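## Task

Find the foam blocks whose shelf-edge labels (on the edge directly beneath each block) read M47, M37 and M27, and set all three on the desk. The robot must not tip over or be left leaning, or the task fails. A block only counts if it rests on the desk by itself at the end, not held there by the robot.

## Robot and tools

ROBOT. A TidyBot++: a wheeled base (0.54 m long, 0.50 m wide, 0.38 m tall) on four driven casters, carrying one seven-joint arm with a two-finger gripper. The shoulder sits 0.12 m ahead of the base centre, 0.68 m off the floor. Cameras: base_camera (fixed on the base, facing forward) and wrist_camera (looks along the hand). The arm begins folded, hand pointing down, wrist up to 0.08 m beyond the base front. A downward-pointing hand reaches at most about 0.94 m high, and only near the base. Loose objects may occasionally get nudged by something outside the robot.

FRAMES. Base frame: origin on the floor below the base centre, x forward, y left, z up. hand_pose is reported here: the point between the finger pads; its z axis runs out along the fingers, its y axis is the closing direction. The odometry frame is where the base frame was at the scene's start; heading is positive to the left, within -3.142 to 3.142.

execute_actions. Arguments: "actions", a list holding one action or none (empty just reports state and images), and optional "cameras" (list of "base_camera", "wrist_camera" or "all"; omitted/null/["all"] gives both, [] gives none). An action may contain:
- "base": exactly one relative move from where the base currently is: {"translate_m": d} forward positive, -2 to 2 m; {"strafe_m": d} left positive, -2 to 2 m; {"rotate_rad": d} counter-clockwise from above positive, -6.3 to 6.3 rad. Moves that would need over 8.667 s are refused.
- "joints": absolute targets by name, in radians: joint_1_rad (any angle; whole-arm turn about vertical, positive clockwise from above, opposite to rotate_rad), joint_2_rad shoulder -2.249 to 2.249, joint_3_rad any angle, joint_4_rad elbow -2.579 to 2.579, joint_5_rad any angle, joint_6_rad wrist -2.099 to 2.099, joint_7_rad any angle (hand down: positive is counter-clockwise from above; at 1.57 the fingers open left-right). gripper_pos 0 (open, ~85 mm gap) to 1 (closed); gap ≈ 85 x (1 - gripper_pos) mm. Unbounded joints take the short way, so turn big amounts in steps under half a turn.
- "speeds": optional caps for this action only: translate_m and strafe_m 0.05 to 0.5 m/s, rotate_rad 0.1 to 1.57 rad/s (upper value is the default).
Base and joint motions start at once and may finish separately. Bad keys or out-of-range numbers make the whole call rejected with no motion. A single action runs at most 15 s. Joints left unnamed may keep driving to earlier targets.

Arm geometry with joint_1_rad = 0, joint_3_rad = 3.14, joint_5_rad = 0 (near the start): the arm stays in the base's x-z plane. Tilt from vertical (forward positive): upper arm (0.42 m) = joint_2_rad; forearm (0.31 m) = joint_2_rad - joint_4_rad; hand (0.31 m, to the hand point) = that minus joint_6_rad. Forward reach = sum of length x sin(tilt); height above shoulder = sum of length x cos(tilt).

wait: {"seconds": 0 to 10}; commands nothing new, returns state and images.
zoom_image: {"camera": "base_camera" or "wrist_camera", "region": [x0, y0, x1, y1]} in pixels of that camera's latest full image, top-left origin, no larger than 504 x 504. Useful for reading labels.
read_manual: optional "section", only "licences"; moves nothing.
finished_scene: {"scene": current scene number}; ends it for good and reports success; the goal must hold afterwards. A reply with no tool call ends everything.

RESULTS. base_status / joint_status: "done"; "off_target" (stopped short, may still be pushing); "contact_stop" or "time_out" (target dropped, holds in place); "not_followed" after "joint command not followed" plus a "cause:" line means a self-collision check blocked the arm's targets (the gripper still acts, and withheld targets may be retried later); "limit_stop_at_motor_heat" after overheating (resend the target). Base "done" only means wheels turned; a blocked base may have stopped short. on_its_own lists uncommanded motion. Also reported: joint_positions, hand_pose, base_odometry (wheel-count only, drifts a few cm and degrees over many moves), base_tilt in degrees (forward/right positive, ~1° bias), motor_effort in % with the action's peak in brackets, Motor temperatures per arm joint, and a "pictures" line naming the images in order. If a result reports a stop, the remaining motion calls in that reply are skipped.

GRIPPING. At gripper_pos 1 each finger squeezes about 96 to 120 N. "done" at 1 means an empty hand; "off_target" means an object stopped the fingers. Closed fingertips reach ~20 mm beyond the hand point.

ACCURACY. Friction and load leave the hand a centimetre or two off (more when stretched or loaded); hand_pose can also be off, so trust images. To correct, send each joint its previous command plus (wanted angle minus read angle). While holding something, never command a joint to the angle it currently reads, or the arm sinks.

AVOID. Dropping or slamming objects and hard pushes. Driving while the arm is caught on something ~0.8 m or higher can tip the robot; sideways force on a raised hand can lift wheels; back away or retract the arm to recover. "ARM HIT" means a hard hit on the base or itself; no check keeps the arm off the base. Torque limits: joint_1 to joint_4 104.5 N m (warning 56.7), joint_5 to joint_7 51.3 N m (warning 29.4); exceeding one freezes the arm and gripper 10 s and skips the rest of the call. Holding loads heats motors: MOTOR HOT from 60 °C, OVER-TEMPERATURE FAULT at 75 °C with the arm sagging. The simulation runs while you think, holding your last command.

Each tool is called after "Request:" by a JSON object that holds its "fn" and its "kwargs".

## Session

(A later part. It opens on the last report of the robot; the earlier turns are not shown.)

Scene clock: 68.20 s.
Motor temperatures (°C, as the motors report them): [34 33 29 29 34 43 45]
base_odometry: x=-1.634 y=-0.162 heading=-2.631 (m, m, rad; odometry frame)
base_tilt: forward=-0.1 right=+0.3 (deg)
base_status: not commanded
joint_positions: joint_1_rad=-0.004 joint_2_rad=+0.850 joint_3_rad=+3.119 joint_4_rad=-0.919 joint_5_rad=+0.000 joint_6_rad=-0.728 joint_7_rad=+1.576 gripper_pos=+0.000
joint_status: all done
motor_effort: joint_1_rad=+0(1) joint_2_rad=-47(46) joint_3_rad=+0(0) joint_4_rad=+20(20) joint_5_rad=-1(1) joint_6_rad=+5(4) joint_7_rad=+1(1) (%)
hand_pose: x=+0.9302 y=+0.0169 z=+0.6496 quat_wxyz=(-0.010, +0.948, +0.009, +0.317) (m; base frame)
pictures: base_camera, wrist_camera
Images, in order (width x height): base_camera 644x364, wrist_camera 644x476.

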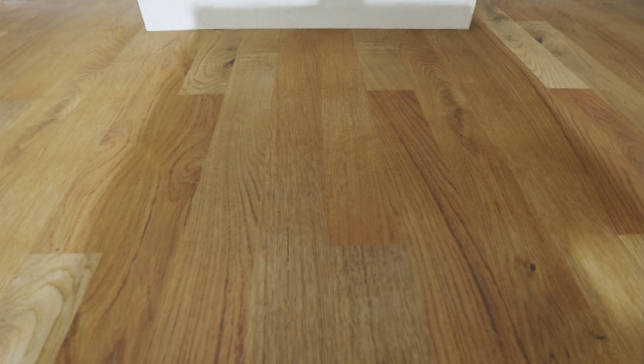

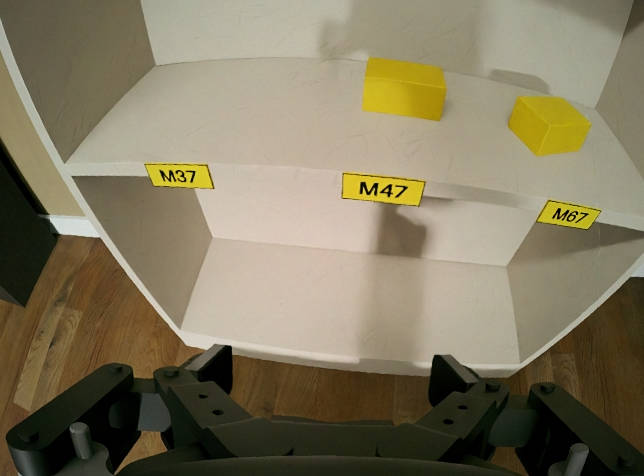

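Request:
{"fn": "execute_actions", "kwargs": {"actions": [{"base":{"strafe_m":-0.04}}], "cameras": []}}

Request:
{"fn": "execute_actions", "kwargs": {"actions": [{"base":{"translate_m":0.27}}], "cameras": ["wrist_camera"]}}

Scene clock: 69.80 s.
Motor temperatures (°C, as the motors report them): [34 33 29 29 34 43 45]
base_odometry: x=-1.654 y=-0.127 heading=-2.632 (m, m, rad; odometry frame)
base_tilt: forward=-0.2 right=+0.3 (deg)
base_status: done
joint_positions: joint_1_rad=+0.006 joint_2_rad=+0.850 joint_3_rad=+3.119 joint_4_rad=-0.918 joint_5_rad=+0.001 joint_6_rad=-0.728 joint_7_rad=+1.576 gripper_pos=+0.000
joint_status: not commanded
motor_effort: joint_1_rad=+0(4) joint_2_rad=-47(47) joint_3_rad=+0(3) joint_4_rad=+20(19) joint_5_rad=-1(2) joint_6_rad=+5(5) joint_7_rad=+1(2) (%)
hand_pose: x=+0.9303 y=+0.0085 z=+0.6494 quat_wxyz=(-0.008, +0.948, +0.004, +0.317) (m; base frame)
pictures: none
No camera images: the call's "cameras" was empty. Leave "cameras" out to get every camera's image.

Scene clock: 71.63 s.
Motor temperatures (°C, as the motors report them): [34 33 29 29 34 43 45]
base_odometry: x=-1.890 y=-0.259 heading=-2.633 (m, m, rad; odometry frame)
base_tilt: forward=-0.1 right=+0.3 (deg)
base_status: done
joint_positions: joint_1_rad=+0.006 joint_2_rad=+0.857 joint_3_rad=+3.119 joint_4_rad=-0.915 joint_5_rad=+0.001 joint_6_rad=-0.732 joint_7_rad=+1.576 gripper_pos=+0.000
joint_status: not commanded
motor_effort: joint_1_rad=+0(2) joint_2_rad=-47(49) joint_3_rad=+0(2) joint_4_rad=+20(21) joint_5_rad=-1(2) joint_6_rad=+5(5) joint_7_rad=+1(1) (%)
hand_pose: x=+0.9302 y=+0.0087 z=+0.6446 quat_wxyz=(-0.008, +0.950, +0.004, +0.313) (m; base frame)
pictures: wrist_camera
Images, in order (width x height): wrist_camera 644x476.

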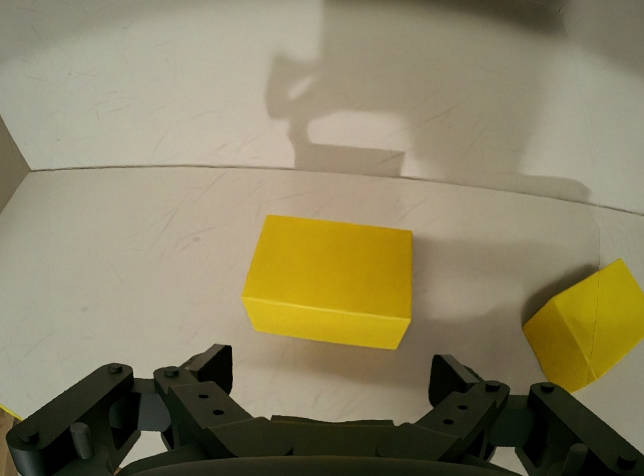

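Request:
{"fn": "execute_actions", "kwargs": {"actions": [{"joints":{"joint_7_rad":0.03,"joint_2_rad":0.83}}], "cameras": []}}

Request:
{"fn": "execute_actions", "kwargs": {"actions": [{"base":{"translate_m":0.08}}], "cameras": ["wrist_camera"]}}

Request:
{"fn": "execute_actions", "kwargs": {"actions": [{"base":{"translate_m":0.08},"joints":{"joint_6_rad":-1.06}}], "cameras": ["wrist_camera"]}}

Scene clock: 74.03 s.
Motor temperatures (°C, as the motors report them): [34 33 29 29 34 43 45]
base_odometry: x=-1.890 y=-0.259 heading=-2.633 (m, m, rad; odometry frame)
base_tilt: forward=-0.1 right=+0.2 (deg)
base_status: not commanded
joint_positions: joint_1_rad=+0.006 joint_2_rad=+0.851 joint_3_rad=+3.119 joint_4_rad=-0.915 joint_5_rad=+0.001 joint_6_rad=-0.732 joint_7_rad=+0.031 gripper_pos=+0.000
joint_status: all done
motor_effort: joint_1_rad=+1(0) joint_2_rad=-46(46) joint_3_rad=+0(0) joint_4_rad=+19(20) joint_5_rad=-1(1) joint_6_rad=+4(4) joint_7_rad=+1(2) (%)
hand_pose: x=+0.9304 y=+0.0087 z=+0.6496 quat_wxyz=(-0.227, +0.682, -0.659, +0.221) (m; base frame)
pictures: none
No camera images: the call's "cameras" was empty. Leave "cameras" out to get every camera's image.

Scene clock: 75.20 s.
Motor temperatures (°C, as the motors report them): [34 33 29 29 34 43 45]
base_odometry: x=-1.960 y=-0.297 heading=-2.634 (m, m, rad; odometry frame)
base_tilt: forward=-0.1 right=+0.2 (deg)
base_status: done
joint_positions: joint_1_rad=+0.006 joint_2_rad=+0.845 joint_3_rad=+3.119 joint_4_rad=-0.914 joint_5_rad=+0.001 joint_6_rad=-0.733 joint_7_rad=+0.031 gripper_pos=+0.000
joint_status: not commanded
motor_effort: joint_1_rad=+1(4) joint_2_rad=-47(49) joint_3_rad=+0(2) joint_4_rad=+19(20) joint_5_rad=-1(0) joint_6_rad=+4(5) joint_7_rad=+1(1) (%)
hand_pose: x=+0.9305 y=+0.0089 z=+0.6543 quat_wxyz=(-0.228, +0.682, -0.658, +0.223) (m; base frame)
pictures: wrist_camera
Images, in order (width x height): wrist_camera 644x476.

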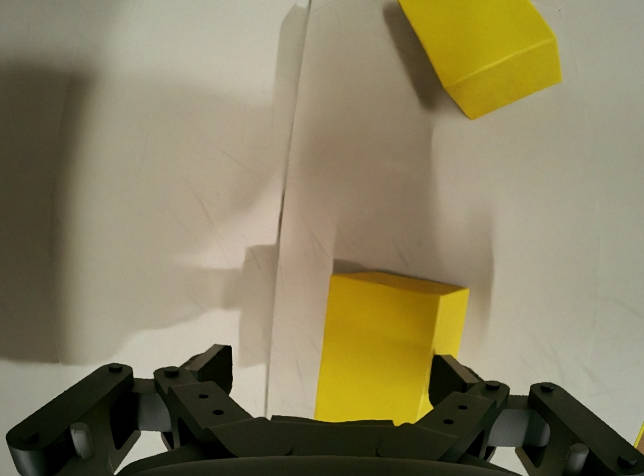

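Scene clock: 76.37 s.
Motor temperatures (°C, as the motors report them): [34 33 29 29 34 43 45]
base_odometry: x=-2.030 y=-0.336 heading=-2.634 (m, m, rad; odometry frame)
base_tilt: forward=-0.1 right=+0.2 (deg)
base_status: done
joint_positions: joint_1_rad=+0.006 joint_2_rad=+0.827 joint_3_rad=+3.119 joint_4_rad=-0.901 joint_5_rad=+0.001 joint_6_rad=-1.063 joint_7_rad=+0.031 gripper_pos=+0.000
joint_status: all done
motor_effort: joint_1_rad=+1(3) joint_2_rad=-44(46) joint_3_rad=-1(2) joint_4_rad=+18(21) joint_5_rad=-1(1) joint_6_rad=+2(5) joint_7_rad=+1(1) (%)
hand_pose: x=+0.8457 y=+0.0089 z=+0.6254 quat_wxyz=(-0.127, +0.709, -0.683, +0.119) (m; base frame)
pictures: wrist_camera
Images, in order (width x height): wrist_camera 644x476.

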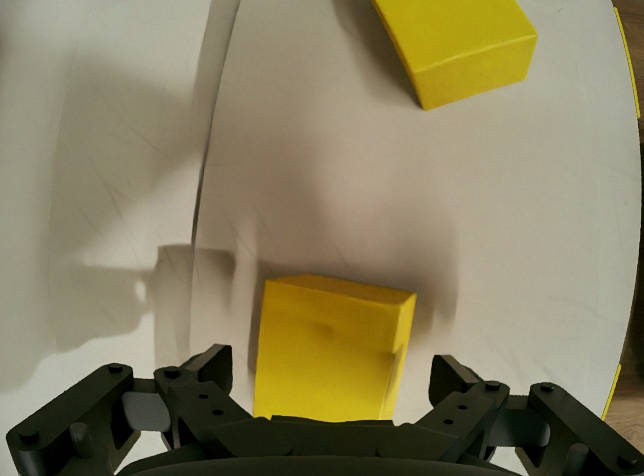

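Request:
{"fn": "execute_actions", "kwargs": {"actions": [{"joints":{"joint_2_rad":0.895}}], "cameras": ["wrist_camera"]}}

Request:
{"fn": "execute_actions", "kwargs": {"actions": [{"joints":{"gripper_pos":1}}], "cameras": ["wrist_camera"]}}

Scene clock: 77.47 s.
Motor temperatures (°C, as the motors report them): [34 34 29 29 34 43 45]
base_odometry: x=-2.030 y=-0.336 heading=-2.634 (m, m, rad; odometry frame)
base_tilt: forward=-0.1 right=+0.3 (deg)
base_status: not commanded
joint_positions: joint_1_rad=+0.006 joint_2_rad=+0.864 joint_3_rad=+3.119 joint_4_rad=-0.898 joint_5_rad=+0.001 joint_6_rad=-1.058 joint_7_rad=+0.031 gripper_pos=+0.000
joint_status: all done
motor_effort: joint_1_rad=+0(0) joint_2_rad=-43(44) joint_3_rad=-1(0) joint_4_rad=+17(18) joint_5_rad=-1(1) joint_6_rad=+1(2) joint_7_rad=+1(2) (%)
hand_pose: x=+0.8458 y=+0.0089 z=+0.6006 quat_wxyz=(-0.118, +0.711, -0.685, +0.109) (m; base frame)
pictures: wrist_camera
Images, in order (width x height): wrist_camera 644x476.

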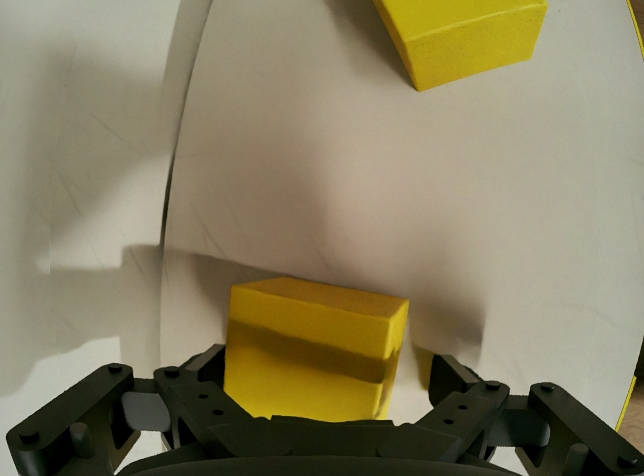

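Scene clock: 78.57 s.
Motor temperatures (°C, as the motors report them): [34 34 29 29 34 43 45]
base_odometry: x=-2.030 y=-0.336 heading=-2.634 (m, m, rad; odometry frame)
base_tilt: forward=-0.1 right=+0.3 (deg)
base_status: not commanded
joint_positions: joint_1_rad=+0.006 joint_2_rad=+0.859 joint_3_rad=+3.119 joint_4_rad=-0.885 joint_5_rad=+0.001 joint_6_rad=-1.055 joint_7_rad=+0.031 gripper_pos=+0.304
joint_status: gripper_pos off_target (ended at +0.304, target +1.000)
motor_effort: joint_1_rad=+0(1) joint_2_rad=-40(43) joint_3_rad=+0(0) joint_4_rad=+16(16) joint_5_rad=-1(0) joint_6_rad=+2(5) joint_7_rad=+1(1) (%)
hand_pose: x=+0.8515 y=+0.0089 z=+0.6096 quat_wxyz=(-0.125, +0.710, -0.684, +0.116) (m; base frame)
pictures: wrist_camera
Images, in order (width x height): wrist_camera 644x476.

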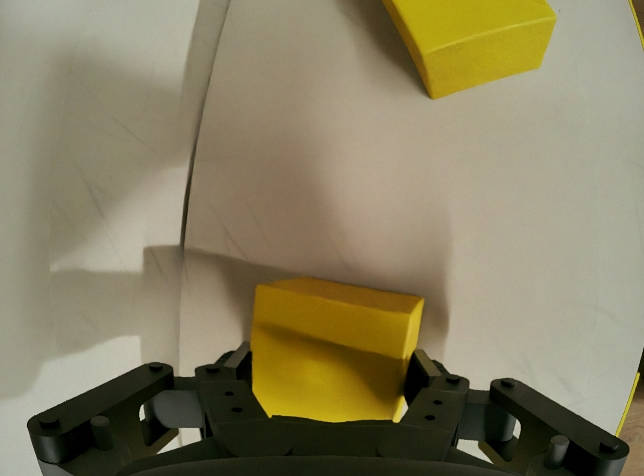

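Request:
{"fn": "execute_actions", "kwargs": {"actions": [{"joints":{"joint_2_rad":0.82}}], "cameras": []}}

Request:
{"fn": "execute_actions", "kwargs": {"actions": [{"base":{"translate_m":-0.64}}], "cameras": ["wrist_camera"]}}

Request:
{"fn": "execute_actions", "kwargs": {"actions": [{"base":{"rotate_rad":3.14},"joints":{"joint_2_rad":0.1,"joint_4_rad":-0.6,"joint_6_rad":-1.95}}], "cameras": []}}

Request:
{"fn": "execute_actions", "kwargs": {"actions": [{"base":{"translate_m":1.75}}]}}

Scene clock: 80.63 s.
Motor temperatures (°C, as the motors report them): [34 34 29 29 34 43 45]
base_odometry: x=-2.030 y=-0.336 heading=-2.634 (m, m, rad; odometry frame)
base_tilt: forward=-0.1 right=+0.3 (deg)
base_status: not commanded
joint_positions: joint_1_rad=+0.006 joint_2_rad=+0.842 joint_3_rad=+3.119 joint_4_rad=-0.889 joint_5_rad=+0.001 joint_6_rad=-1.055 joint_7_rad=+0.031 gripper_pos=+0.304
joint_status: all done
motor_effort: joint_1_rad=+0(0) joint_2_rad=-46(47) joint_3_rad=+0(0) joint_4_rad=+19(19) joint_5_rad=-1(1) joint_6_rad=+3(3) joint_7_rad=+1(1) (%)
hand_pose: x=+0.8511 y=+0.0089 z=+0.6201 quat_wxyz=(-0.129, +0.709, -0.683, +0.121) (m; base frame)
pictures: none
No camera images: the call's "cameras" was empty. Leave "cameras" out to get every camera's image.

Scene clock: 83.50 s.
Motor temperatures (°C, as the motors report them): [34 34 29 29 34 43 45]
base_odometry: x=-1.470 y=-0.026 heading=-2.635 (m, m, rad; odometry frame)
base_tilt: forward=-0.1 right=+0.3 (deg)
base_status: done
joint_positions: joint_1_rad=+0.005 joint_2_rad=+0.835 joint_3_rad=+3.119 joint_4_rad=-0.890 joint_5_rad=+0.001 joint_6_rad=-1.055 joint_7_rad=+0.031 gripper_pos=+0.304
joint_status: not commanded
motor_effort: joint_1_rad=+1(4) joint_2_rad=-45(49) joint_3_rad=+0(2) joint_4_rad=+18(20) joint_5_rad=-1(0) joint_6_rad=+3(3) joint_7_rad=+1(1) (%)
hand_pose: x=+0.8514 y=+0.0095 z=+0.6255 quat_wxyz=(-0.131, +0.709, -0.682, +0.123) (m; base frame)
pictures: wrist_camera
Images, in order (width x height): wrist_camera 644x476.

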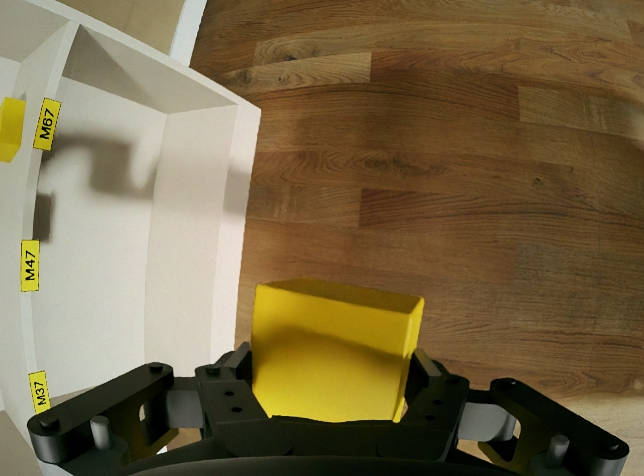

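Scene clock: 86.83 s.
Motor temperatures (°C, as the motors report them): [34 34 29 29 34 43 45]
base_odometry: x=-1.470 y=-0.026 heading=+0.504 (m, m, rad; odometry frame)
base_tilt: forward=-0.1 right=+0.2 (deg)
base_status: done
joint_positions: joint_1_rad=-0.009 joint_2_rad=+0.120 joint_3_rad=+3.118 joint_4_rad=-0.619 joint_5_rad=+0.005 joint_6_rad=-1.929 joint_7_rad=+0.031 gripper_pos=+0.304
joint_status: all done
motor_effort: joint_1_rad=+0(6) joint_2_rad=-18(50) joint_3_rad=+1(3) joint_4_rad=+14(20) joint_5_rad=-1(1) joint_6_rad=+3(4) joint_7_rad=+1(1) (%)
hand_pose: x=+0.5226 y=+0.0120 z=+1.0549 quat_wxyz=(-0.166, +0.708, -0.666, +0.166) (m; base frame)
pictures: none
No camera images: the call's "cameras" was empty. Leave "cameras" out to get every camera's image.

Scene clock: 91.70 s.
Motor temperatures (°C, as the motors report them): [34 34 29 29 34 43 45]
base_odometry: x=+0.061 y=+0.822 heading=+0.505 (m, m, rad; odometry frame)
base_tilt: forward=-0.2 right=+0.2 (deg)
base_status: done
joint_positions: joint_1_rad=-0.009 joint_2_rad=+0.107 joint_3_rad=+3.118 joint_4_rad=-0.618 joint_5_rad=+0.005 joint_6_rad=-1.933 joint_7_rad=+0.031 gripper_pos=+0.304
joint_status: not commanded
motor_effort: joint_1_rad=+0(1) joint_2_rad=-18(22) joint_3_rad=+1(0) joint_4_rad=+13(14) joint_5_rad=-1(1) joint_6_rad=+3(4) joint_7_rad=+1(1) (%)
hand_pose: x=+0.5169 y=+0.0119 z=+1.0601 quat_wxyz=(-0.169, +0.707, -0.665, +0.170) (m; base frame)
pictures: base_camera, wrist_camera
Images, in order (width x height): base_camera 644x364, wrist_camera 644x476.

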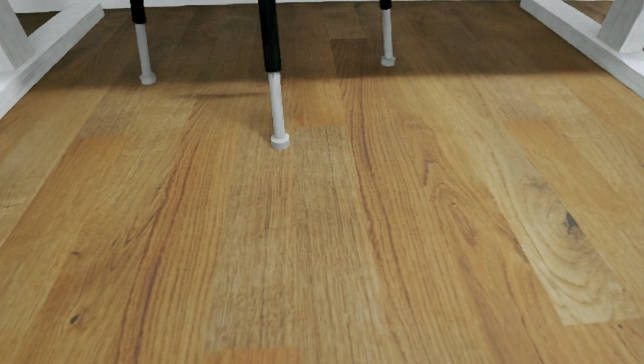

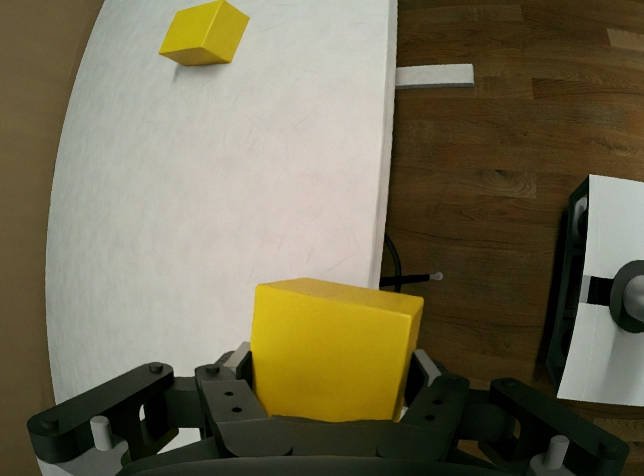

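Request:
{"fn": "execute_actions", "kwargs": {"actions": [{"base":{"translate_m":0.14}}], "cameras": []}}

Request:
{"fn": "execute_actions", "kwargs": {"actions": [{"joints":{"joint_2_rad":0.29,"joint_6_rad":-1.9}}], "cameras": ["wrist_camera"]}}

Scene clock: 93.47 s.
Motor temperatures (°C, as the motors report them): [34 34 29 29 34 43 45]
base_odometry: x=+0.183 y=+0.890 heading=+0.506 (m, m, rad; odometry frame)
base_tilt: forward=-0.1 right=+0.2 (deg)
base_status: done
joint_positions: joint_1_rad=-0.009 joint_2_rad=+0.110 joint_3_rad=+3.118 joint_4_rad=-0.617 joint_5_rad=+0.005 joint_6_rad=-1.933 joint_7_rad=+0.031 gripper_pos=+0.304
joint_status: not commanded
motor_effort: joint_1_rad=+1(1) joint_2_rad=-18(22) joint_3_rad=+0(0) joint_4_rad=+14(15) joint_5_rad=-1(0) joint_6_rad=+3(4) joint_7_rad=+0(1) (%)
hand_pose: x=+0.5177 y=+0.0119 z=+1.0593 quat_wxyz=(-0.168, +0.707, -0.666, +0.169) (m; base frame)
pictures: none
No camera images: the call's "cameras" was empty. Leave "cameras" out to get every camera's image.

Scene clock: 94.83 s.
Motor temperatures (°C, as the motors report them): [34 34 29 29 34 43 45]
base_odometry: x=+0.183 y=+0.890 heading=+0.506 (m, m, rad; odometry frame)
base_tilt: forward=-0.1 right=+0.2 (deg)
base_status: not commanded
joint_positions: joint_1_rad=-0.009 joint_2_rad=+0.295 joint_3_rad=+3.118 joint_4_rad=-0.613 joint_5_rad=+0.005 joint_6_rad=-1.919 joint_7_rad=+0.031 gripper_pos=+0.304
joint_status: all done
motor_effort: joint_1_rad=+0(0) joint_2_rad=-25(30) joint_3_rad=+0(1) joint_4_rad=+15(16) joint_5_rad=-1(1) joint_6_rad=+2(3) joint_7_rad=+1(1) (%)
hand_pose: x=+0.5851 y=+0.0126 z=+0.9818 quat_wxyz=(-0.112, +0.719, -0.677, +0.110) (m; base frame)
pictures: wrist_camera
Images, in order (width x height): wrist_camera 644x476.

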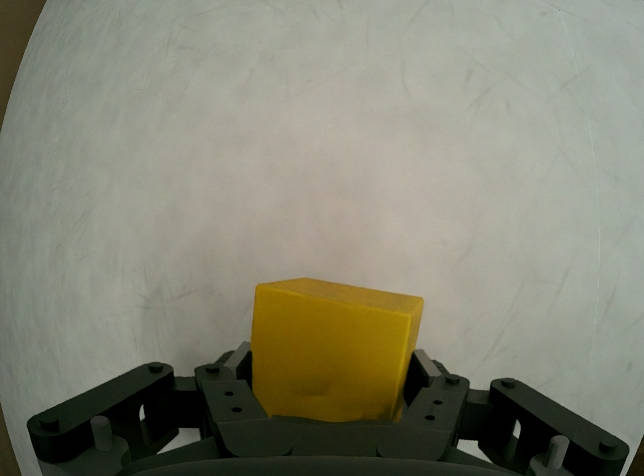

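Request:
{"fn": "execute_actions", "kwargs": {"actions": [{"joints":{"joint_2_rad":0.33}}], "cameras": []}}

Request:
{"fn": "execute_actions", "kwargs": {"actions": [{"joints":{"gripper_pos":0}}], "cameras": []}}

Request:
{"fn": "execute_actions", "kwargs": {"actions": [{"joints":{"joint_2_rad":0.12}}], "cameras": ["wrist_camera"]}}

Request:
{"fn": "execute_actions", "kwargs": {"actions": [{"base":{"translate_m":-1.9}}], "cameras": []}}

Request:
{"fn": "execute_actions", "kwargs": {"actions": [{"base":{"rotate_rad":3.14},"joints":{"joint_2_rad":0.75,"joint_4_rad":-1.85,"joint_6_rad":0.6,"joint_7_rad":1.6}}], "cameras": ["wrist_camera"]}}

Request:
{"fn": "execute_actions", "kwargs": {"actions": [{"base":{"strafe_m":1.4}}]}}

Scene clock: 96.67 s.
Motor temperatures (°C, as the motors report them): [34 34 29 29 34 43 45]
base_odometry: x=+0.183 y=+0.889 heading=+0.506 (m, m, rad; odometry frame)
base_tilt: forward=-0.1 right=+0.2 (deg)
base_status: not commanded
joint_positions: joint_1_rad=-0.009 joint_2_rad=+0.301 joint_3_rad=+3.118 joint_4_rad=-0.610 joint_5_rad=+0.005 joint_6_rad=-1.919 joint_7_rad=+0.031 gripper_pos=+0.304
joint_status: all done
motor_effort: joint_1_rad=+0(1) joint_2_rad=-22(26) joint_3_rad=+0(0) joint_4_rad=+13(14) joint_5_rad=-1(0) joint_6_rad=+3(3) joint_7_rad=+1(1) (%)
hand_pose: x=+0.5872 y=+0.0127 z=+0.9802 quat_wxyz=(-0.111, +0.719, -0.677, +0.109) (m; base frame)
pictures: none
No camera images: the call's "cameras" was empty. Leave "cameras" out to get every camera's image.

Scene clock: 97.80 s.
Motor temperatures (°C, as the motors report them): [34 34 29 29 34 43 45]
base_odometry: x=+0.183 y=+0.889 heading=+0.506 (m, m, rad; odometry frame)
base_tilt: forward=-0.1 right=+0.2 (deg)
base_status: not commanded
joint_positions: joint_1_rad=-0.009 joint_2_rad=+0.313 joint_3_rad=+3.118 joint_4_rad=-0.610 joint_5_rad=+0.005 joint_6_rad=-1.919 joint_7_rad=+0.031 gripper_pos=+0.000
joint_status: all done
motor_effort: joint_1_rad=+0(1) joint_2_rad=-25(26) joint_3_rad=+1(0) joint_4_rad=+15(15) joint_5_rad=-1(1) joint_6_rad=+2(2) joint_7_rad=+1(1) (%)
hand_pose: x=+0.5908 y=+0.0127 z=+0.9745 quat_wxyz=(-0.107, +0.720, -0.678, +0.105) (m; base frame)
pictures: none
No camera images: the call's "cameras" was empty. Leave "cameras" out to get every camera's image.

Scene clock: 99.23 s.
Motor temperatures (°C, as the motors report them): [34 34 29 29 34 43 45]
base_odometry: x=+0.183 y=+0.889 heading=+0.506 (m, m, rad; odometry frame)
base_tilt: forward=-0.1 right=+0.2 (deg)
base_status: not commanded
joint_positions: joint_1_rad=-0.009 joint_2_rad=+0.115 joint_3_rad=+3.118 joint_4_rad=-0.609 joint_5_rad=+0.005 joint_6_rad=-1.919 joint_7_rad=+0.031 gripper_pos=+0.000
joint_status: all done
motor_effort: joint_1_rad=+1(0) joint_2_rad=-17(29) joint_3_rad=+0(0) joint_4_rad=+13(16) joint_5_rad=-1(1) joint_6_rad=+3(4) joint_7_rad=+1(1) (%)
hand_pose: x=+0.5239 y=+0.0121 z=+1.0622 quat_wxyz=(-0.174, +0.705, -0.664, +0.175) (m; base frame)
pictures: wrist_camera
Images, in order (width x height): wrist_camera 644x476.

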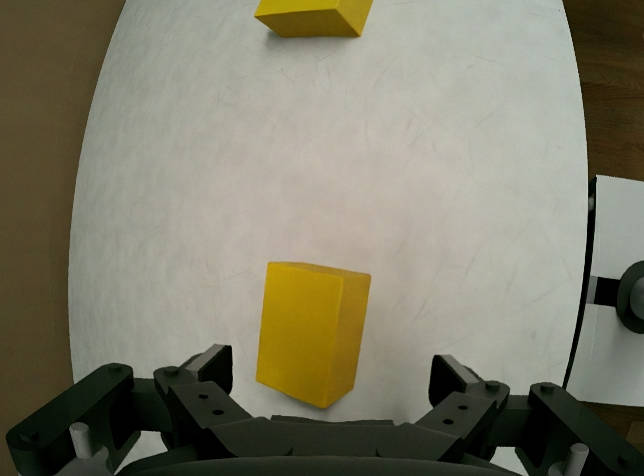

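Scene clock: 104.53 s.
Motor temperatures (°C, as the motors report them): [34 34 29 29 34 43 45]
base_odometry: x=-1.478 y=-0.033 heading=+0.506 (m, m, rad; odometry frame)
base_tilt: forward=-0.2 right=+0.3 (deg)
base_status: done
joint_positions: joint_1_rad=-0.009 joint_2_rad=+0.120 joint_3_rad=+3.118 joint_4_rad=-0.609 joint_5_rad=+0.005 joint_6_rad=-1.918 joint_7_rad=+0.031 gripper_pos=+0.000
joint_status: not commanded
motor_effort: joint_1_rad=+0(2) joint_2_rad=-16(21) joint_3_rad=+0(1) joint_4_rad=+13(15) joint_5_rad=-1(2) joint_6_rad=+4(4) joint_7_rad=+1(1) (%)
hand_pose: x=+0.5260 y=+0.0119 z=+1.0602 quat_wxyz=(-0.173, +0.706, -0.665, +0.174) (m; base frame)
pictures: none
No camera images: the call's "cameras" was empty. Leave "cameras" out to get every camera's image.

Scene clock: 108.07 s.
Motor temperatures (°C, as the motors report them): [34 34 29 29 34 43 45]
base_odometry: x=-1.478 y=-0.033 heading=-2.637 (m, m, rad; odometry frame)
base_tilt: forward=-0.1 right=+0.2 (deg)
base_status: done
joint_positions: joint_1_rad=-0.006 joint_2_rad=+0.736 joint_3_rad=+3.116 joint_4_rad=-1.833 joint_5_rad=+0.007 joint_6_rad=+0.582 joint_7_rad=+1.578 gripper_pos=+0.000
joint_status: all done
motor_effort: joint_1_rad=+0(6) joint_2_rad=-37(42) joint_3_rad=+0(4) joint_4_rad=+14(21) joint_5_rad=-1(3) joint_6_rad=+7(8) joint_7_rad=+1(1) (%)
hand_pose: x=+0.8561 y=+0.0226 z=+0.6040 quat_wxyz=(-0.012, +0.838, +0.013, +0.546) (m; base frame)
pictures: wrist_camera
Images, in order (width x height): wrist_camera 644x476.

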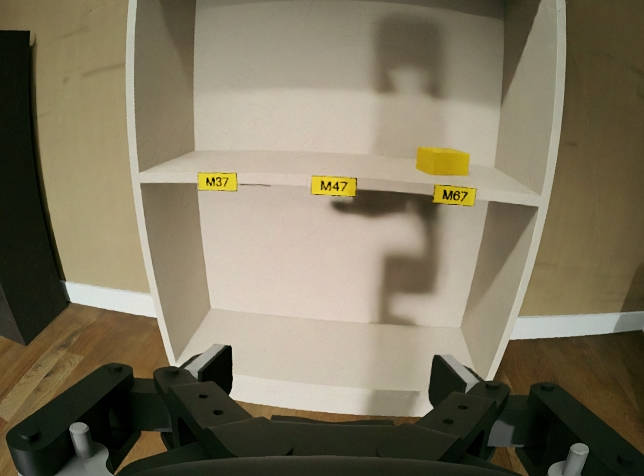

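Scene clock: 112.23 s.
Motor temperatures (°C, as the motors report them): [34 34 29 29 34 43 45]
base_odometry: x=-0.800 y=-1.258 heading=-2.636 (m, m, rad; odometry frame)
base_tilt: forward=-0.1 right=+0.3 (deg)
base_status: done
joint_positions: joint_1_rad=-0.002 joint_2_rad=+0.736 joint_3_rad=+3.116 joint_4_rad=-1.833 joint_5_rad=+0.007 joint_6_rad=+0.582 joint_7_rad=+1.578 gripper_pos=+0.000
joint_status: not commanded
motor_effort: joint_1_rad=+0(3) joint_2_rad=-38(39) joint_3_rad=-1(2) joint_4_rad=+14(14) joint_5_rad=-1(0) joint_6_rad=+7(8) joint_7_rad=+1(1) (%)
hand_pose: x=+0.8562 y=+0.0196 z=+0.6040 quat_wxyz=(-0.011, +0.838, +0.011, +0.546) (m; base frame)
pictures: base_camera, wrist_camera
Images, in order (width x height): base_camera 644x364, wrist_camera 644x476.

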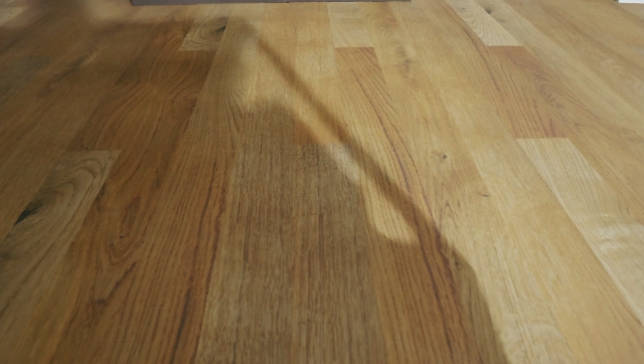

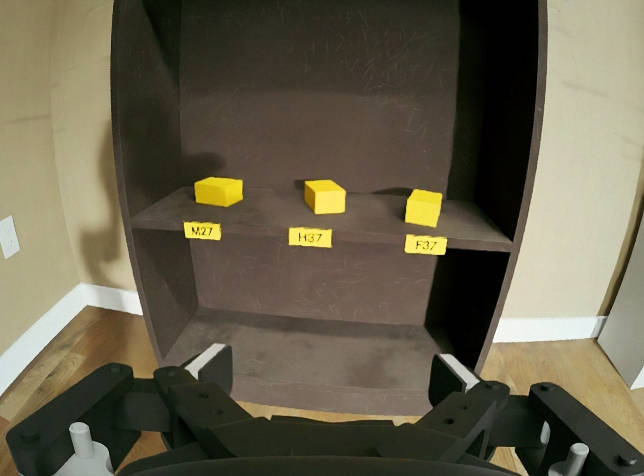

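Request:
{"fn": "execute_actions", "kwargs": {"actions": [{"base":{"strafe_m":0.26},"joints":{"joint_2_rad":0.93,"joint_4_rad":-0.9,"joint_6_rad":-0.7}}], "cameras": []}}

Request:
{"fn": "execute_actions", "kwargs": {"actions": [{"base":{"translate_m":0.47}}]}}

Scene clock: 114.93 s.
Motor temperatures (°C, as the motors report them): [34 34 29 29 34 43 45]
base_odometry: x=-0.673 y=-1.485 heading=-2.635 (m, m, rad; odometry frame)
base_tilt: forward=-0.1 right=+0.2 (deg)
base_status: done
joint_positions: joint_1_rad=-0.006 joint_2_rad=+0.907 joint_3_rad=+3.116 joint_4_rad=-0.918 joint_5_rad=+0.007 joint_6_rad=-0.681 joint_7_rad=+1.578 gripper_pos=+0.000
joint_status: all done
motor_effort: joint_1_rad=+0(4) joint_2_rad=-48(47) joint_3_rad=+0(2) joint_4_rad=+19(19) joint_5_rad=-1(0) joint_6_rad=+4(7) joint_7_rad=+1(1) (%)
hand_pose: x=+0.9390 y=+0.0195 z=+0.6116 quat_wxyz=(-0.009, +0.950, +0.013, +0.312) (m; base frame)
pictures: none
No camera images: the call's "cameras" was empty. Leave "cameras" out to get every camera's image.

Scene clock: 117.23 s.
Motor temperatures (°C, as the motors report them): [34 34 29 29 34 43 45]
base_odometry: x=-1.084 y=-1.714 heading=-2.635 (m, m, rad; odometry frame)
base_tilt: forward=-0.2 right=+0.2 (deg)
base_status: done
joint_positions: joint_1_rad=-0.006 joint_2_rad=+0.915 joint_3_rad=+3.116 joint_4_rad=-0.914 joint_5_rad=+0.007 joint_6_rad=-0.683 joint_7_rad=+1.578 gripper_pos=+0.000
joint_status: not commanded
motor_effort: joint_1_rad=+0(3) joint_2_rad=-49(49) joint_3_rad=-1(1) joint_4_rad=+19(20) joint_5_rad=-1(2) joint_6_rad=+4(5) joint_7_rad=+1(1) (%)
hand_pose: x=+0.9392 y=+0.0193 z=+0.6065 quat_wxyz=(-0.009, +0.951, +0.013, +0.309) (m; base frame)
pictures: base_camera, wrist_camera
Images, in order (width x height): base_camera 644x364, wrist_camera 644x476.

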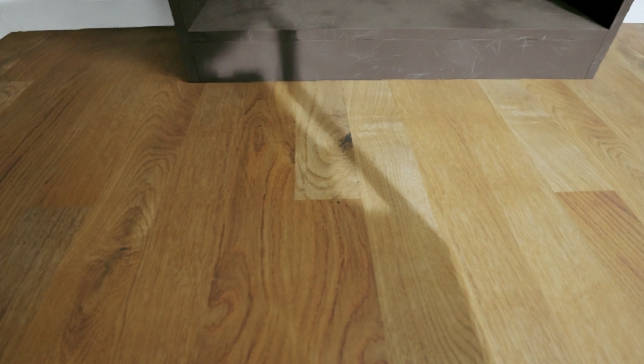

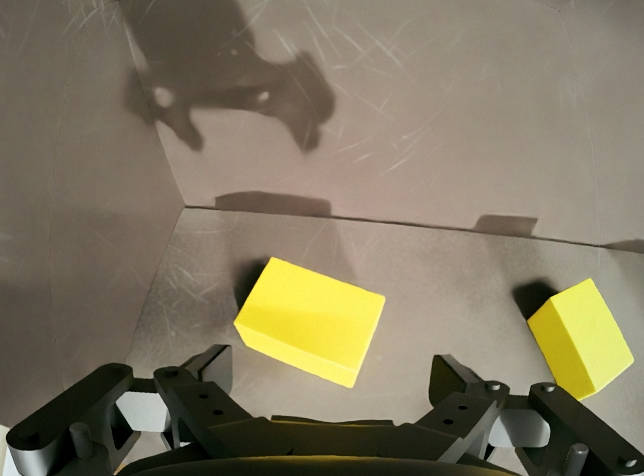

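Request:
{"fn": "execute_actions", "kwargs": {"actions": [{"base":{"strafe_m":0.025},"joints":{"joint_7_rad":-0.33,"joint_6_rad":-1.03,"joint_2_rad":0.95}}], "cameras": []}}

Request:
{"fn": "execute_actions", "kwargs": {"actions": [{"base":{"translate_m":0.155},"speeds":{"translate_m":0.2}}], "cameras": ["wrist_camera"]}}

Scene clock: 119.93 s.
Motor temperatures (°C, as the motors report them): [34 34 29 29 34 43 45]
base_odometry: x=-1.072 y=-1.736 heading=-2.635 (m, m, rad; odometry frame)
base_tilt: forward=-0.1 right=+0.2 (deg)
base_status: done
joint_positions: joint_1_rad=-0.006 joint_2_rad=+0.929 joint_3_rad=+3.116 joint_4_rad=-0.914 joint_5_rad=+0.007 joint_6_rad=-1.012 joint_7_rad=-0.329 gripper_pos=+0.000
joint_status: all done
motor_effort: joint_1_rad=+0(2) joint_2_rad=-46(49) joint_3_rad=-1(2) joint_4_rad=+17(19) joint_5_rad=-1(1) joint_6_rad=+2(5) joint_7_rad=+1(1) (%)
hand_pose: x=+0.8463 y=+0.0179 z=+0.5511 quat_wxyz=(-0.121, +0.585, -0.799, +0.076) (m; base frame)
pictures: none
No camera images: the call's "cameras" was empty. Leave "cameras" out to get every camera's image.

Scene clock: 121.47 s.
Motor temperatures (°C, as the motors report them): [34 34 29 29 34 43 45]
base_odometry: x=-1.208 y=-1.811 heading=-2.634 (m, m, rad; odometry frame)
base_tilt: forward=-0.1 right=+0.2 (deg)
base_status: done
joint_positions: joint_1_rad=-0.006 joint_2_rad=+0.933 joint_3_rad=+3.116 joint_4_rad=-0.914 joint_5_rad=+0.007 joint_6_rad=-1.014 joint_7_rad=-0.329 gripper_pos=+0.000
joint_status: not commanded
motor_effort: joint_1_rad=+0(2) joint_2_rad=-47(49) joint_3_rad=-1(2) joint_4_rad=+18(19) joint_5_rad=-1(1) joint_6_rad=+2(2) joint_7_rad=+1(1) (%)
hand_pose: x=+0.8457 y=+0.0179 z=+0.5482 quat_wxyz=(-0.119, +0.585, -0.799, +0.075) (m; base frame)
pictures: wrist_camera
Images, in order (width x height): wrist_camera 644x476.

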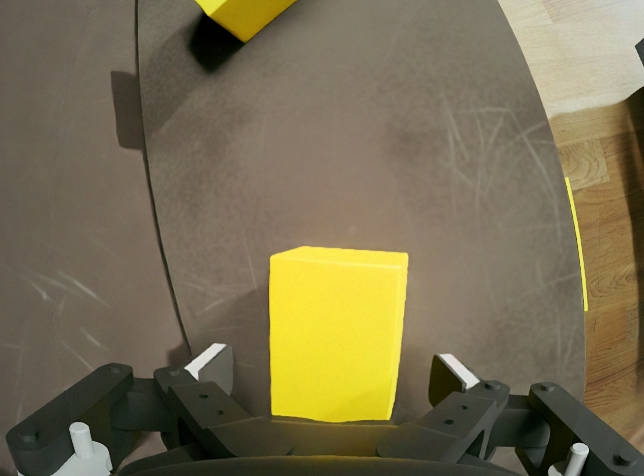

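Request:
{"fn": "execute_actions", "kwargs": {"actions": [{"base":{"translate_m":0.02},"joints":{"joint_6_rad":-0.96,"joint_2_rad":1.035}}], "cameras": ["wrist_camera"]}}

Scene clock: 122.97 s.
Motor temperatures (°C, as the motors report them): [34 35 29 29 34 43 45]
base_odometry: x=-1.225 y=-1.821 heading=-2.634 (m, m, rad; odometry frame)
base_tilt: forward=-0.1 right=+0.2 (deg)
base_status: done
joint_positions: joint_1_rad=-0.006 joint_2_rad=+1.007 joint_3_rad=+3.116 joint_4_rad=-0.904 joint_5_rad=+0.007 joint_6_rad=-0.982 joint_7_rad=-0.329 gripper_pos=+0.000
joint_status: all done
motor_effort: joint_1_rad=+0(5) joint_2_rad=-39(47) joint_3_rad=+0(4) joint_4_rad=+14(18) joint_5_rad=-1(2) joint_6_rad=+2(6) joint_7_rad=+2(2) (%)
hand_pose: x=+0.8472 y=+0.0178 z=+0.5004 quat_wxyz=(-0.106, +0.585, -0.801, +0.065) (m; base frame)
pictures: wrist_camera
Images, in order (width x height): wrist_camera 644x476.

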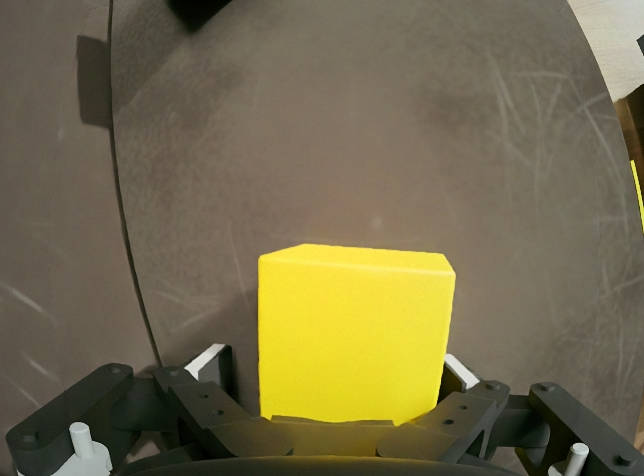

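Request:
{"fn": "execute_actions", "kwargs": {"actions": [{"base":{"translate_m":-0.012},"joints":{"joint_2_rad":1.0}}], "cameras": ["wrist_camera"]}}

Request:
{"fn": "execute_actions", "kwargs": {"actions": [{"joints":{"gripper_pos":1}}], "cameras": ["wrist_camera"]}}

Scene clock: 123.93 s.
Motor temperatures (°C, as the motors report them): [34 35 29 29 34 43 45]
base_odometry: x=-1.214 y=-1.815 heading=-2.634 (m, m, rad; odometry frame)
base_tilt: forward=-0.1 right=+0.3 (deg)
base_status: done
joint_positions: joint_1_rad=-0.006 joint_2_rad=+1.006 joint_3_rad=+3.116 joint_4_rad=-0.903 joint_5_rad=+0.007 joint_6_rad=-0.978 joint_7_rad=-0.329 gripper_pos=+0.000
joint_status: all done
motor_effort: joint_1_rad=+1(3) joint_2_rad=-47(49) joint_3_rad=+0(2) joint_4_rad=+17(18) joint_5_rad=-1(0) joint_6_rad=+2(2) joint_7_rad=+1(1) (%)
hand_pose: x=+0.8491 y=+0.0176 z=+0.5017 quat_wxyz=(-0.108, +0.585, -0.801, +0.067) (m; base frame)
pictures: wrist_camera
Images, in order (width x height): wrist_camera 644x476.

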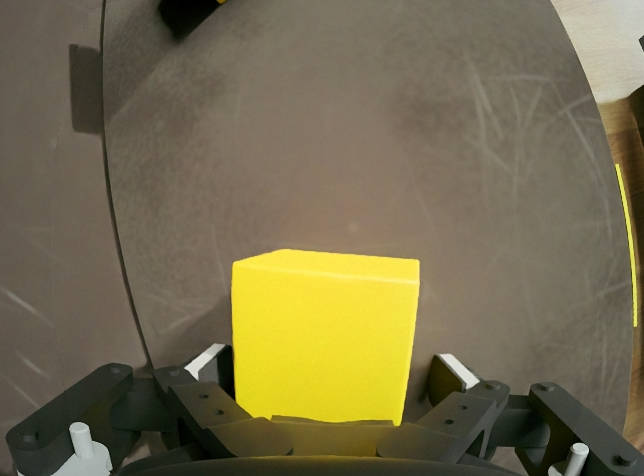

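Scene clock: 125.03 s.
Motor temperatures (°C, as the motors report them): [34 35 29 29 34 43 45]
base_odometry: x=-1.214 y=-1.815 heading=-2.634 (m, m, rad; odometry frame)
base_tilt: forward=-0.1 right=+0.2 (deg)
base_status: not commanded
joint_positions: joint_1_rad=-0.006 joint_2_rad=+0.998 joint_3_rad=+3.116 joint_4_rad=-0.903 joint_5_rad=+0.007 joint_6_rad=-0.978 joint_7_rad=-0.329 gripper_pos=+0.330
joint_status: gripper_pos off_target (ended at +0.330, target +1.000)
motor_effort: joint_1_rad=+0(1) joint_2_rad=-45(48) joint_3_rad=-1(1) joint_4_rad=+16(17) joint_5_rad=-1(0) joint_6_rad=+1(5) joint_7_rad=+1(2) (%)
hand_pose: x=+0.8506 y=+0.0176 z=+0.5081 quat_wxyz=(-0.112, +0.585, -0.800, +0.069) (m; base frame)
pictures: wrist_camera
Images, in order (width x height): wrist_camera 644x476.

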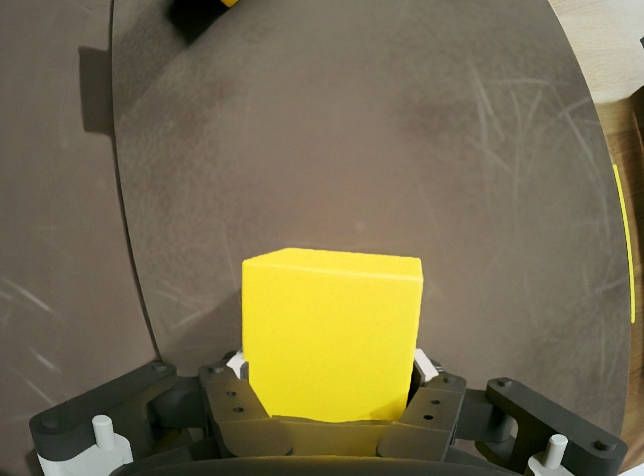

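Request:
{"fn": "execute_actions", "kwargs": {"actions": [{"joints":{"joint_2_rad":0.96}}], "cameras": []}}

Request:
{"fn": "execute_actions", "kwargs": {"actions": [{"base":{"translate_m":-0.6}}], "cameras": ["wrist_camera"]}}

Request:
{"fn": "execute_actions", "kwargs": {"actions": [{"base":{"rotate_rad":-2.47},"joints":{"joint_2_rad":0.1,"joint_4_rad":-0.6,"joint_6_rad":-1.93}}], "cameras": []}}

Request:
{"fn": "execute_actions", "kwargs": {"actions": [{"base":{"translate_m":1.96}}], "cameras": []}}

Request:
{"fn": "execute_actions", "kwargs": {"actions": [{"base":{"rotate_rad":-0.67}}], "cameras": []}}

Request:
{"fn": "execute_actions", "kwargs": {"actions": [{"base":{"translate_m":0.33}}]}}

Scene clock: 126.77 s.
Motor temperatures (°C, as the motors report them): [34 35 29 29 34 43 45]
base_odometry: x=-1.214 y=-1.815 heading=-2.634 (m, m, rad; odometry frame)
base_tilt: forward=-0.2 right=+0.3 (deg)
base_status: not commanded
joint_positions: joint_1_rad=-0.006 joint_2_rad=+0.978 joint_3_rad=+3.116 joint_4_rad=-0.903 joint_5_rad=+0.007 joint_6_rad=-0.978 joint_7_rad=-0.329 gripper_pos=+0.330
joint_status: all done
motor_effort: joint_1_rad=+0(1) joint_2_rad=-48(50) joint_3_rad=+0(1) joint_4_rad=+18(18) joint_5_rad=-1(1) joint_6_rad=+2(2) joint_7_rad=+2(1) (%)
hand_pose: x=+0.8538 y=+0.0177 z=+0.5221 quat_wxyz=(-0.120, +0.584, -0.799, +0.075) (m; base frame)
pictures: none
No camera images: the call's "cameras" was empty. Leave "cameras" out to get every camera's image.

Scene clock: 129.50 s.
Motor temperatures (°C, as the motors report them): [34 35 29 29 34 43 45]
base_odometry: x=-0.690 y=-1.523 heading=-2.634 (m, m, rad; odometry frame)
base_tilt: forward=+0.0 right=+0.2 (deg)
base_status: done
joint_positions: joint_1_rad=-0.005 joint_2_rad=+0.976 joint_3_rad=+3.116 joint_4_rad=-0.903 joint_5_rad=+0.007 joint_6_rad=-0.976 joint_7_rad=-0.329 gripper_pos=+0.330
joint_status: not commanded
motor_effort: joint_1_rad=+0(4) joint_2_rad=-48(51) joint_3_rad=+0(3) joint_4_rad=+17(19) joint_5_rad=-1(2) joint_6_rad=+2(2) joint_7_rad=+2(1) (%)
hand_pose: x=+0.8548 y=+0.0169 z=+0.5241 quat_wxyz=(-0.121, +0.584, -0.799, +0.076) (m; base frame)
pictures: wrist_camera
Images, in order (width x height): wrist_camera 644x476.

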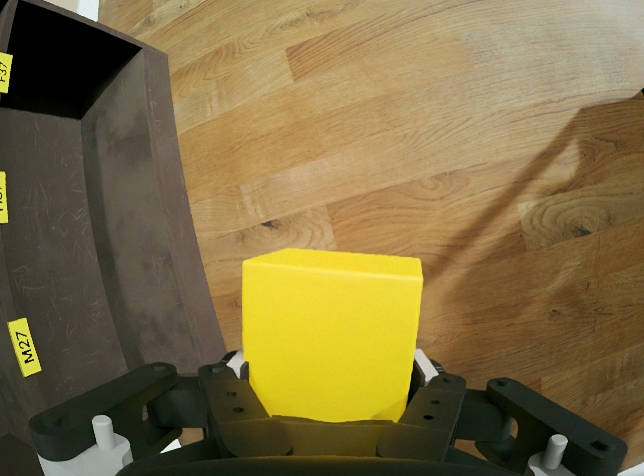

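Scene clock: 132.37 s.
Motor temperatures (°C, as the motors report them): [34 35 29 29 34 43 45]
base_odometry: x=-0.690 y=-1.523 heading=+1.180 (m, m, rad; odometry frame)
base_tilt: forward=-0.1 right=+0.2 (deg)
base_status: done
joint_positions: joint_1_rad=+0.012 joint_2_rad=+0.117 joint_3_rad=+3.123 joint_4_rad=-0.619 joint_5_rad=+0.009 joint_6_rad=-1.910 joint_7_rad=-0.329 gripper_pos=+0.330
joint_status: all done
motor_effort: joint_1_rad=+1(6) joint_2_rad=-17(52) joint_3_rad=+1(3) joint_4_rad=+14(20) joint_5_rad=-1(3) joint_6_rad=+4(3) joint_7_rad=+1(2) (%)
hand_pose: x=+0.5267 y=+0.0006 z=+1.0589 quat_wxyz=(-0.198, +0.564, -0.788, +0.144) (m; base frame)
pictures: none
No camera images: the call's "cameras" was empty. Leave "cameras" out to get every camera's image.

Scene clock: 137.67 s.
Motor temperatures (°C, as the motors report them): [34 35 29 29 34 43 45]
base_odometry: x=+0.058 y=+0.288 heading=+1.180 (m, m, rad; odometry frame)
base_tilt: forward=-0.1 right=+0.2 (deg)
base_status: done
joint_positions: joint_1_rad=+0.012 joint_2_rad=+0.107 joint_3_rad=+3.123 joint_4_rad=-0.617 joint_5_rad=+0.009 joint_6_rad=-1.912 joint_7_rad=-0.329 gripper_pos=+0.330
joint_status: not commanded
motor_effort: joint_1_rad=+0(0) joint_2_rad=-18(21) joint_3_rad=+0(0) joint_4_rad=+15(14) joint_5_rad=-1(0) joint_6_rad=+4(4) joint_7_rad=+1(2) (%)
hand_pose: x=+0.5226 y=+0.0006 z=+1.0633 quat_wxyz=(-0.202, +0.564, -0.787, +0.147) (m; base frame)
pictures: none
No camera images: the call's "cameras" was empty. Leave "cameras" out to get every camera's image.

Scene clock: 139.27 s.
Motor temperatures (°C, as the motors report them): [34 35 29 29 34 43 45]
base_odometry: x=+0.058 y=+0.288 heading=+0.511 (m, m, rad; odometry frame)
base_tilt: forward=-0.2 right=+0.2 (deg)
base_status: done
joint_positions: joint_1_rad=+0.008 joint_2_rad=+0.107 joint_3_rad=+3.123 joint_4_rad=-0.617 joint_5_rad=+0.009 joint_6_rad=-1.912 joint_7_rad=-0.329 gripper_pos=+0.330
joint_status: not commanded
motor_effort: joint_1_rad=+1(2) joint_2_rad=-17(19) joint_3_rad=+1(1) joint_4_rad=+13(14) joint_5_rad=-1(2) joint_6_rad=+4(4) joint_7_rad=+1(1) (%)
hand_pose: x=+0.5225 y=+0.0022 z=+1.0633 quat_wxyz=(-0.202, +0.565, -0.786, +0.147) (m; base frame)
pictures: none
No camera images: the call's "cameras" was empty. Leave "cameras" out to get every camera's image.

Scene clock: 141.27 s.
Motor temperatures (°C, as the motors report them): [34 35 29 29 34 43 45]
base_odometry: x=+0.346 y=+0.449 heading=+0.510 (m, m, rad; odometry frame)
base_tilt: forward=-0.1 right=+0.2 (deg)
base_status: done
joint_positions: joint_1_rad=+0.008 joint_2_rad=+0.110 joint_3_rad=+3.123 joint_4_rad=-0.616 joint_5_rad=+0.009 joint_6_rad=-1.913 joint_7_rad=-0.329 gripper_pos=+0.330
joint_status: not commanded
motor_effort: joint_1_rad=+0(0) joint_2_rad=-17(21) joint_3_rad=+0(0) joint_4_rad=+14(14) joint_5_rad=-1(1) joint_6_rad=+4(4) joint_7_rad=+1(1) (%)
hand_pose: x=+0.5235 y=+0.0021 z=+1.0624 quat_wxyz=(-0.201, +0.565, -0.786, +0.146) (m; base frame)
pictures: base_camera, wrist_camera
Images, in order (width x height): base_camera 644x364, wrist_camera 644x476.

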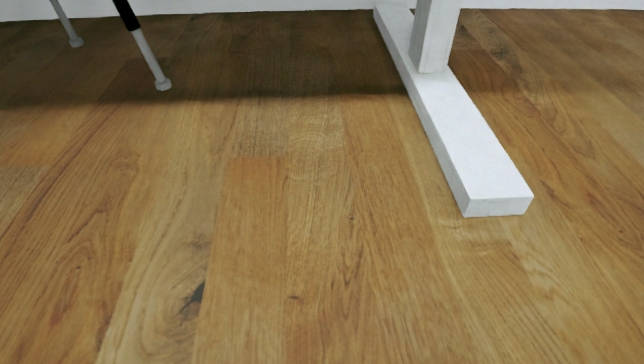

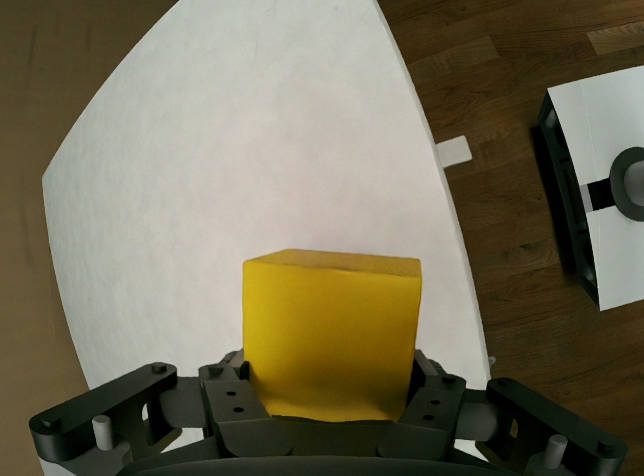

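Request:
{"fn": "execute_actions", "kwargs": {"actions": [{"base":{"translate_m":0.07},"joints":{"joint_2_rad":0.28,"joint_6_rad":-1.9}}], "cameras": []}}

Request:
{"fn": "execute_actions", "kwargs": {"actions": [{"joints":{"joint_2_rad":0.325}}], "cameras": ["wrist_camera"]}}

Scene clock: 143.07 s.
Motor temperatures (°C, as the motors report them): [34 35 29 29 34 43 45]
base_odometry: x=+0.408 y=+0.483 heading=+0.509 (m, m, rad; odometry frame)
base_tilt: forward=-0.1 right=+0.3 (deg)
base_status: done
joint_positions: joint_1_rad=+0.008 joint_2_rad=+0.289 joint_3_rad=+3.123 joint_4_rad=-0.611 joint_5_rad=+0.009 joint_6_rad=-1.913 joint_7_rad=-0.329 gripper_pos=+0.330
joint_status: all done
motor_effort: joint_1_rad=+1(0) joint_2_rad=-24(32) joint_3_rad=+0(0) joint_4_rad=+15(17) joint_5_rad=-1(0) joint_6_rad=+2(4) joint_7_rad=+1(1) (%)
hand_pose: x=+0.5853 y=+0.0017 z=+0.9861 quat_wxyz=(-0.133, +0.576, -0.801, +0.096) (m; base frame)
pictures: none
No camera images: the call's "cameras" was empty. Leave "cameras" out to get every camera's image.

Scene clock: 143.90 s.
Motor temperatures (°C, as the motors report them): [34 35 29 29 34 43 45]
base_odometry: x=+0.408 y=+0.483 heading=+0.509 (m, m, rad; odometry frame)
base_tilt: forward=-0.1 right=+0.1 (deg)
base_status: not commanded
joint_positions: joint_1_rad=+0.008 joint_2_rad=+0.313 joint_3_rad=+3.123 joint_4_rad=-0.610 joint_5_rad=+0.009 joint_6_rad=-1.913 joint_7_rad=-0.329 gripper_pos=+0.330
joint_status: all done
motor_effort: joint_1_rad=+0(0) joint_2_rad=-23(27) joint_3_rad=+0(0) joint_4_rad=+14(16) joint_5_rad=-1(1) joint_6_rad=+2(3) joint_7_rad=+1(1) (%)
hand_pose: x=+0.5927 y=+0.0016 z=+0.9750 quat_wxyz=(-0.124, +0.577, -0.803, +0.089) (m; base frame)
pictures: wrist_camera
Images, in order (width x height): wrist_camera 644x476.

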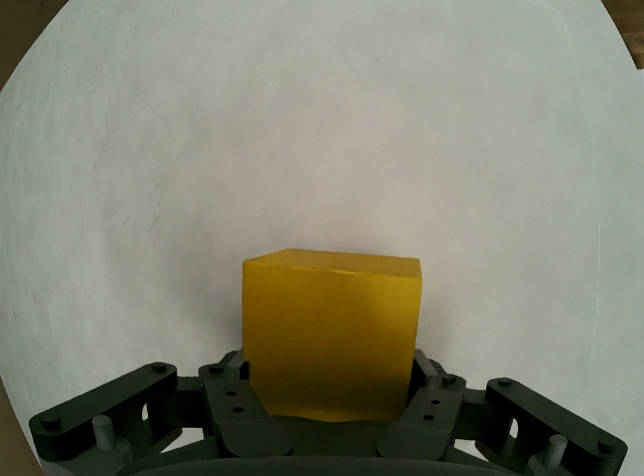

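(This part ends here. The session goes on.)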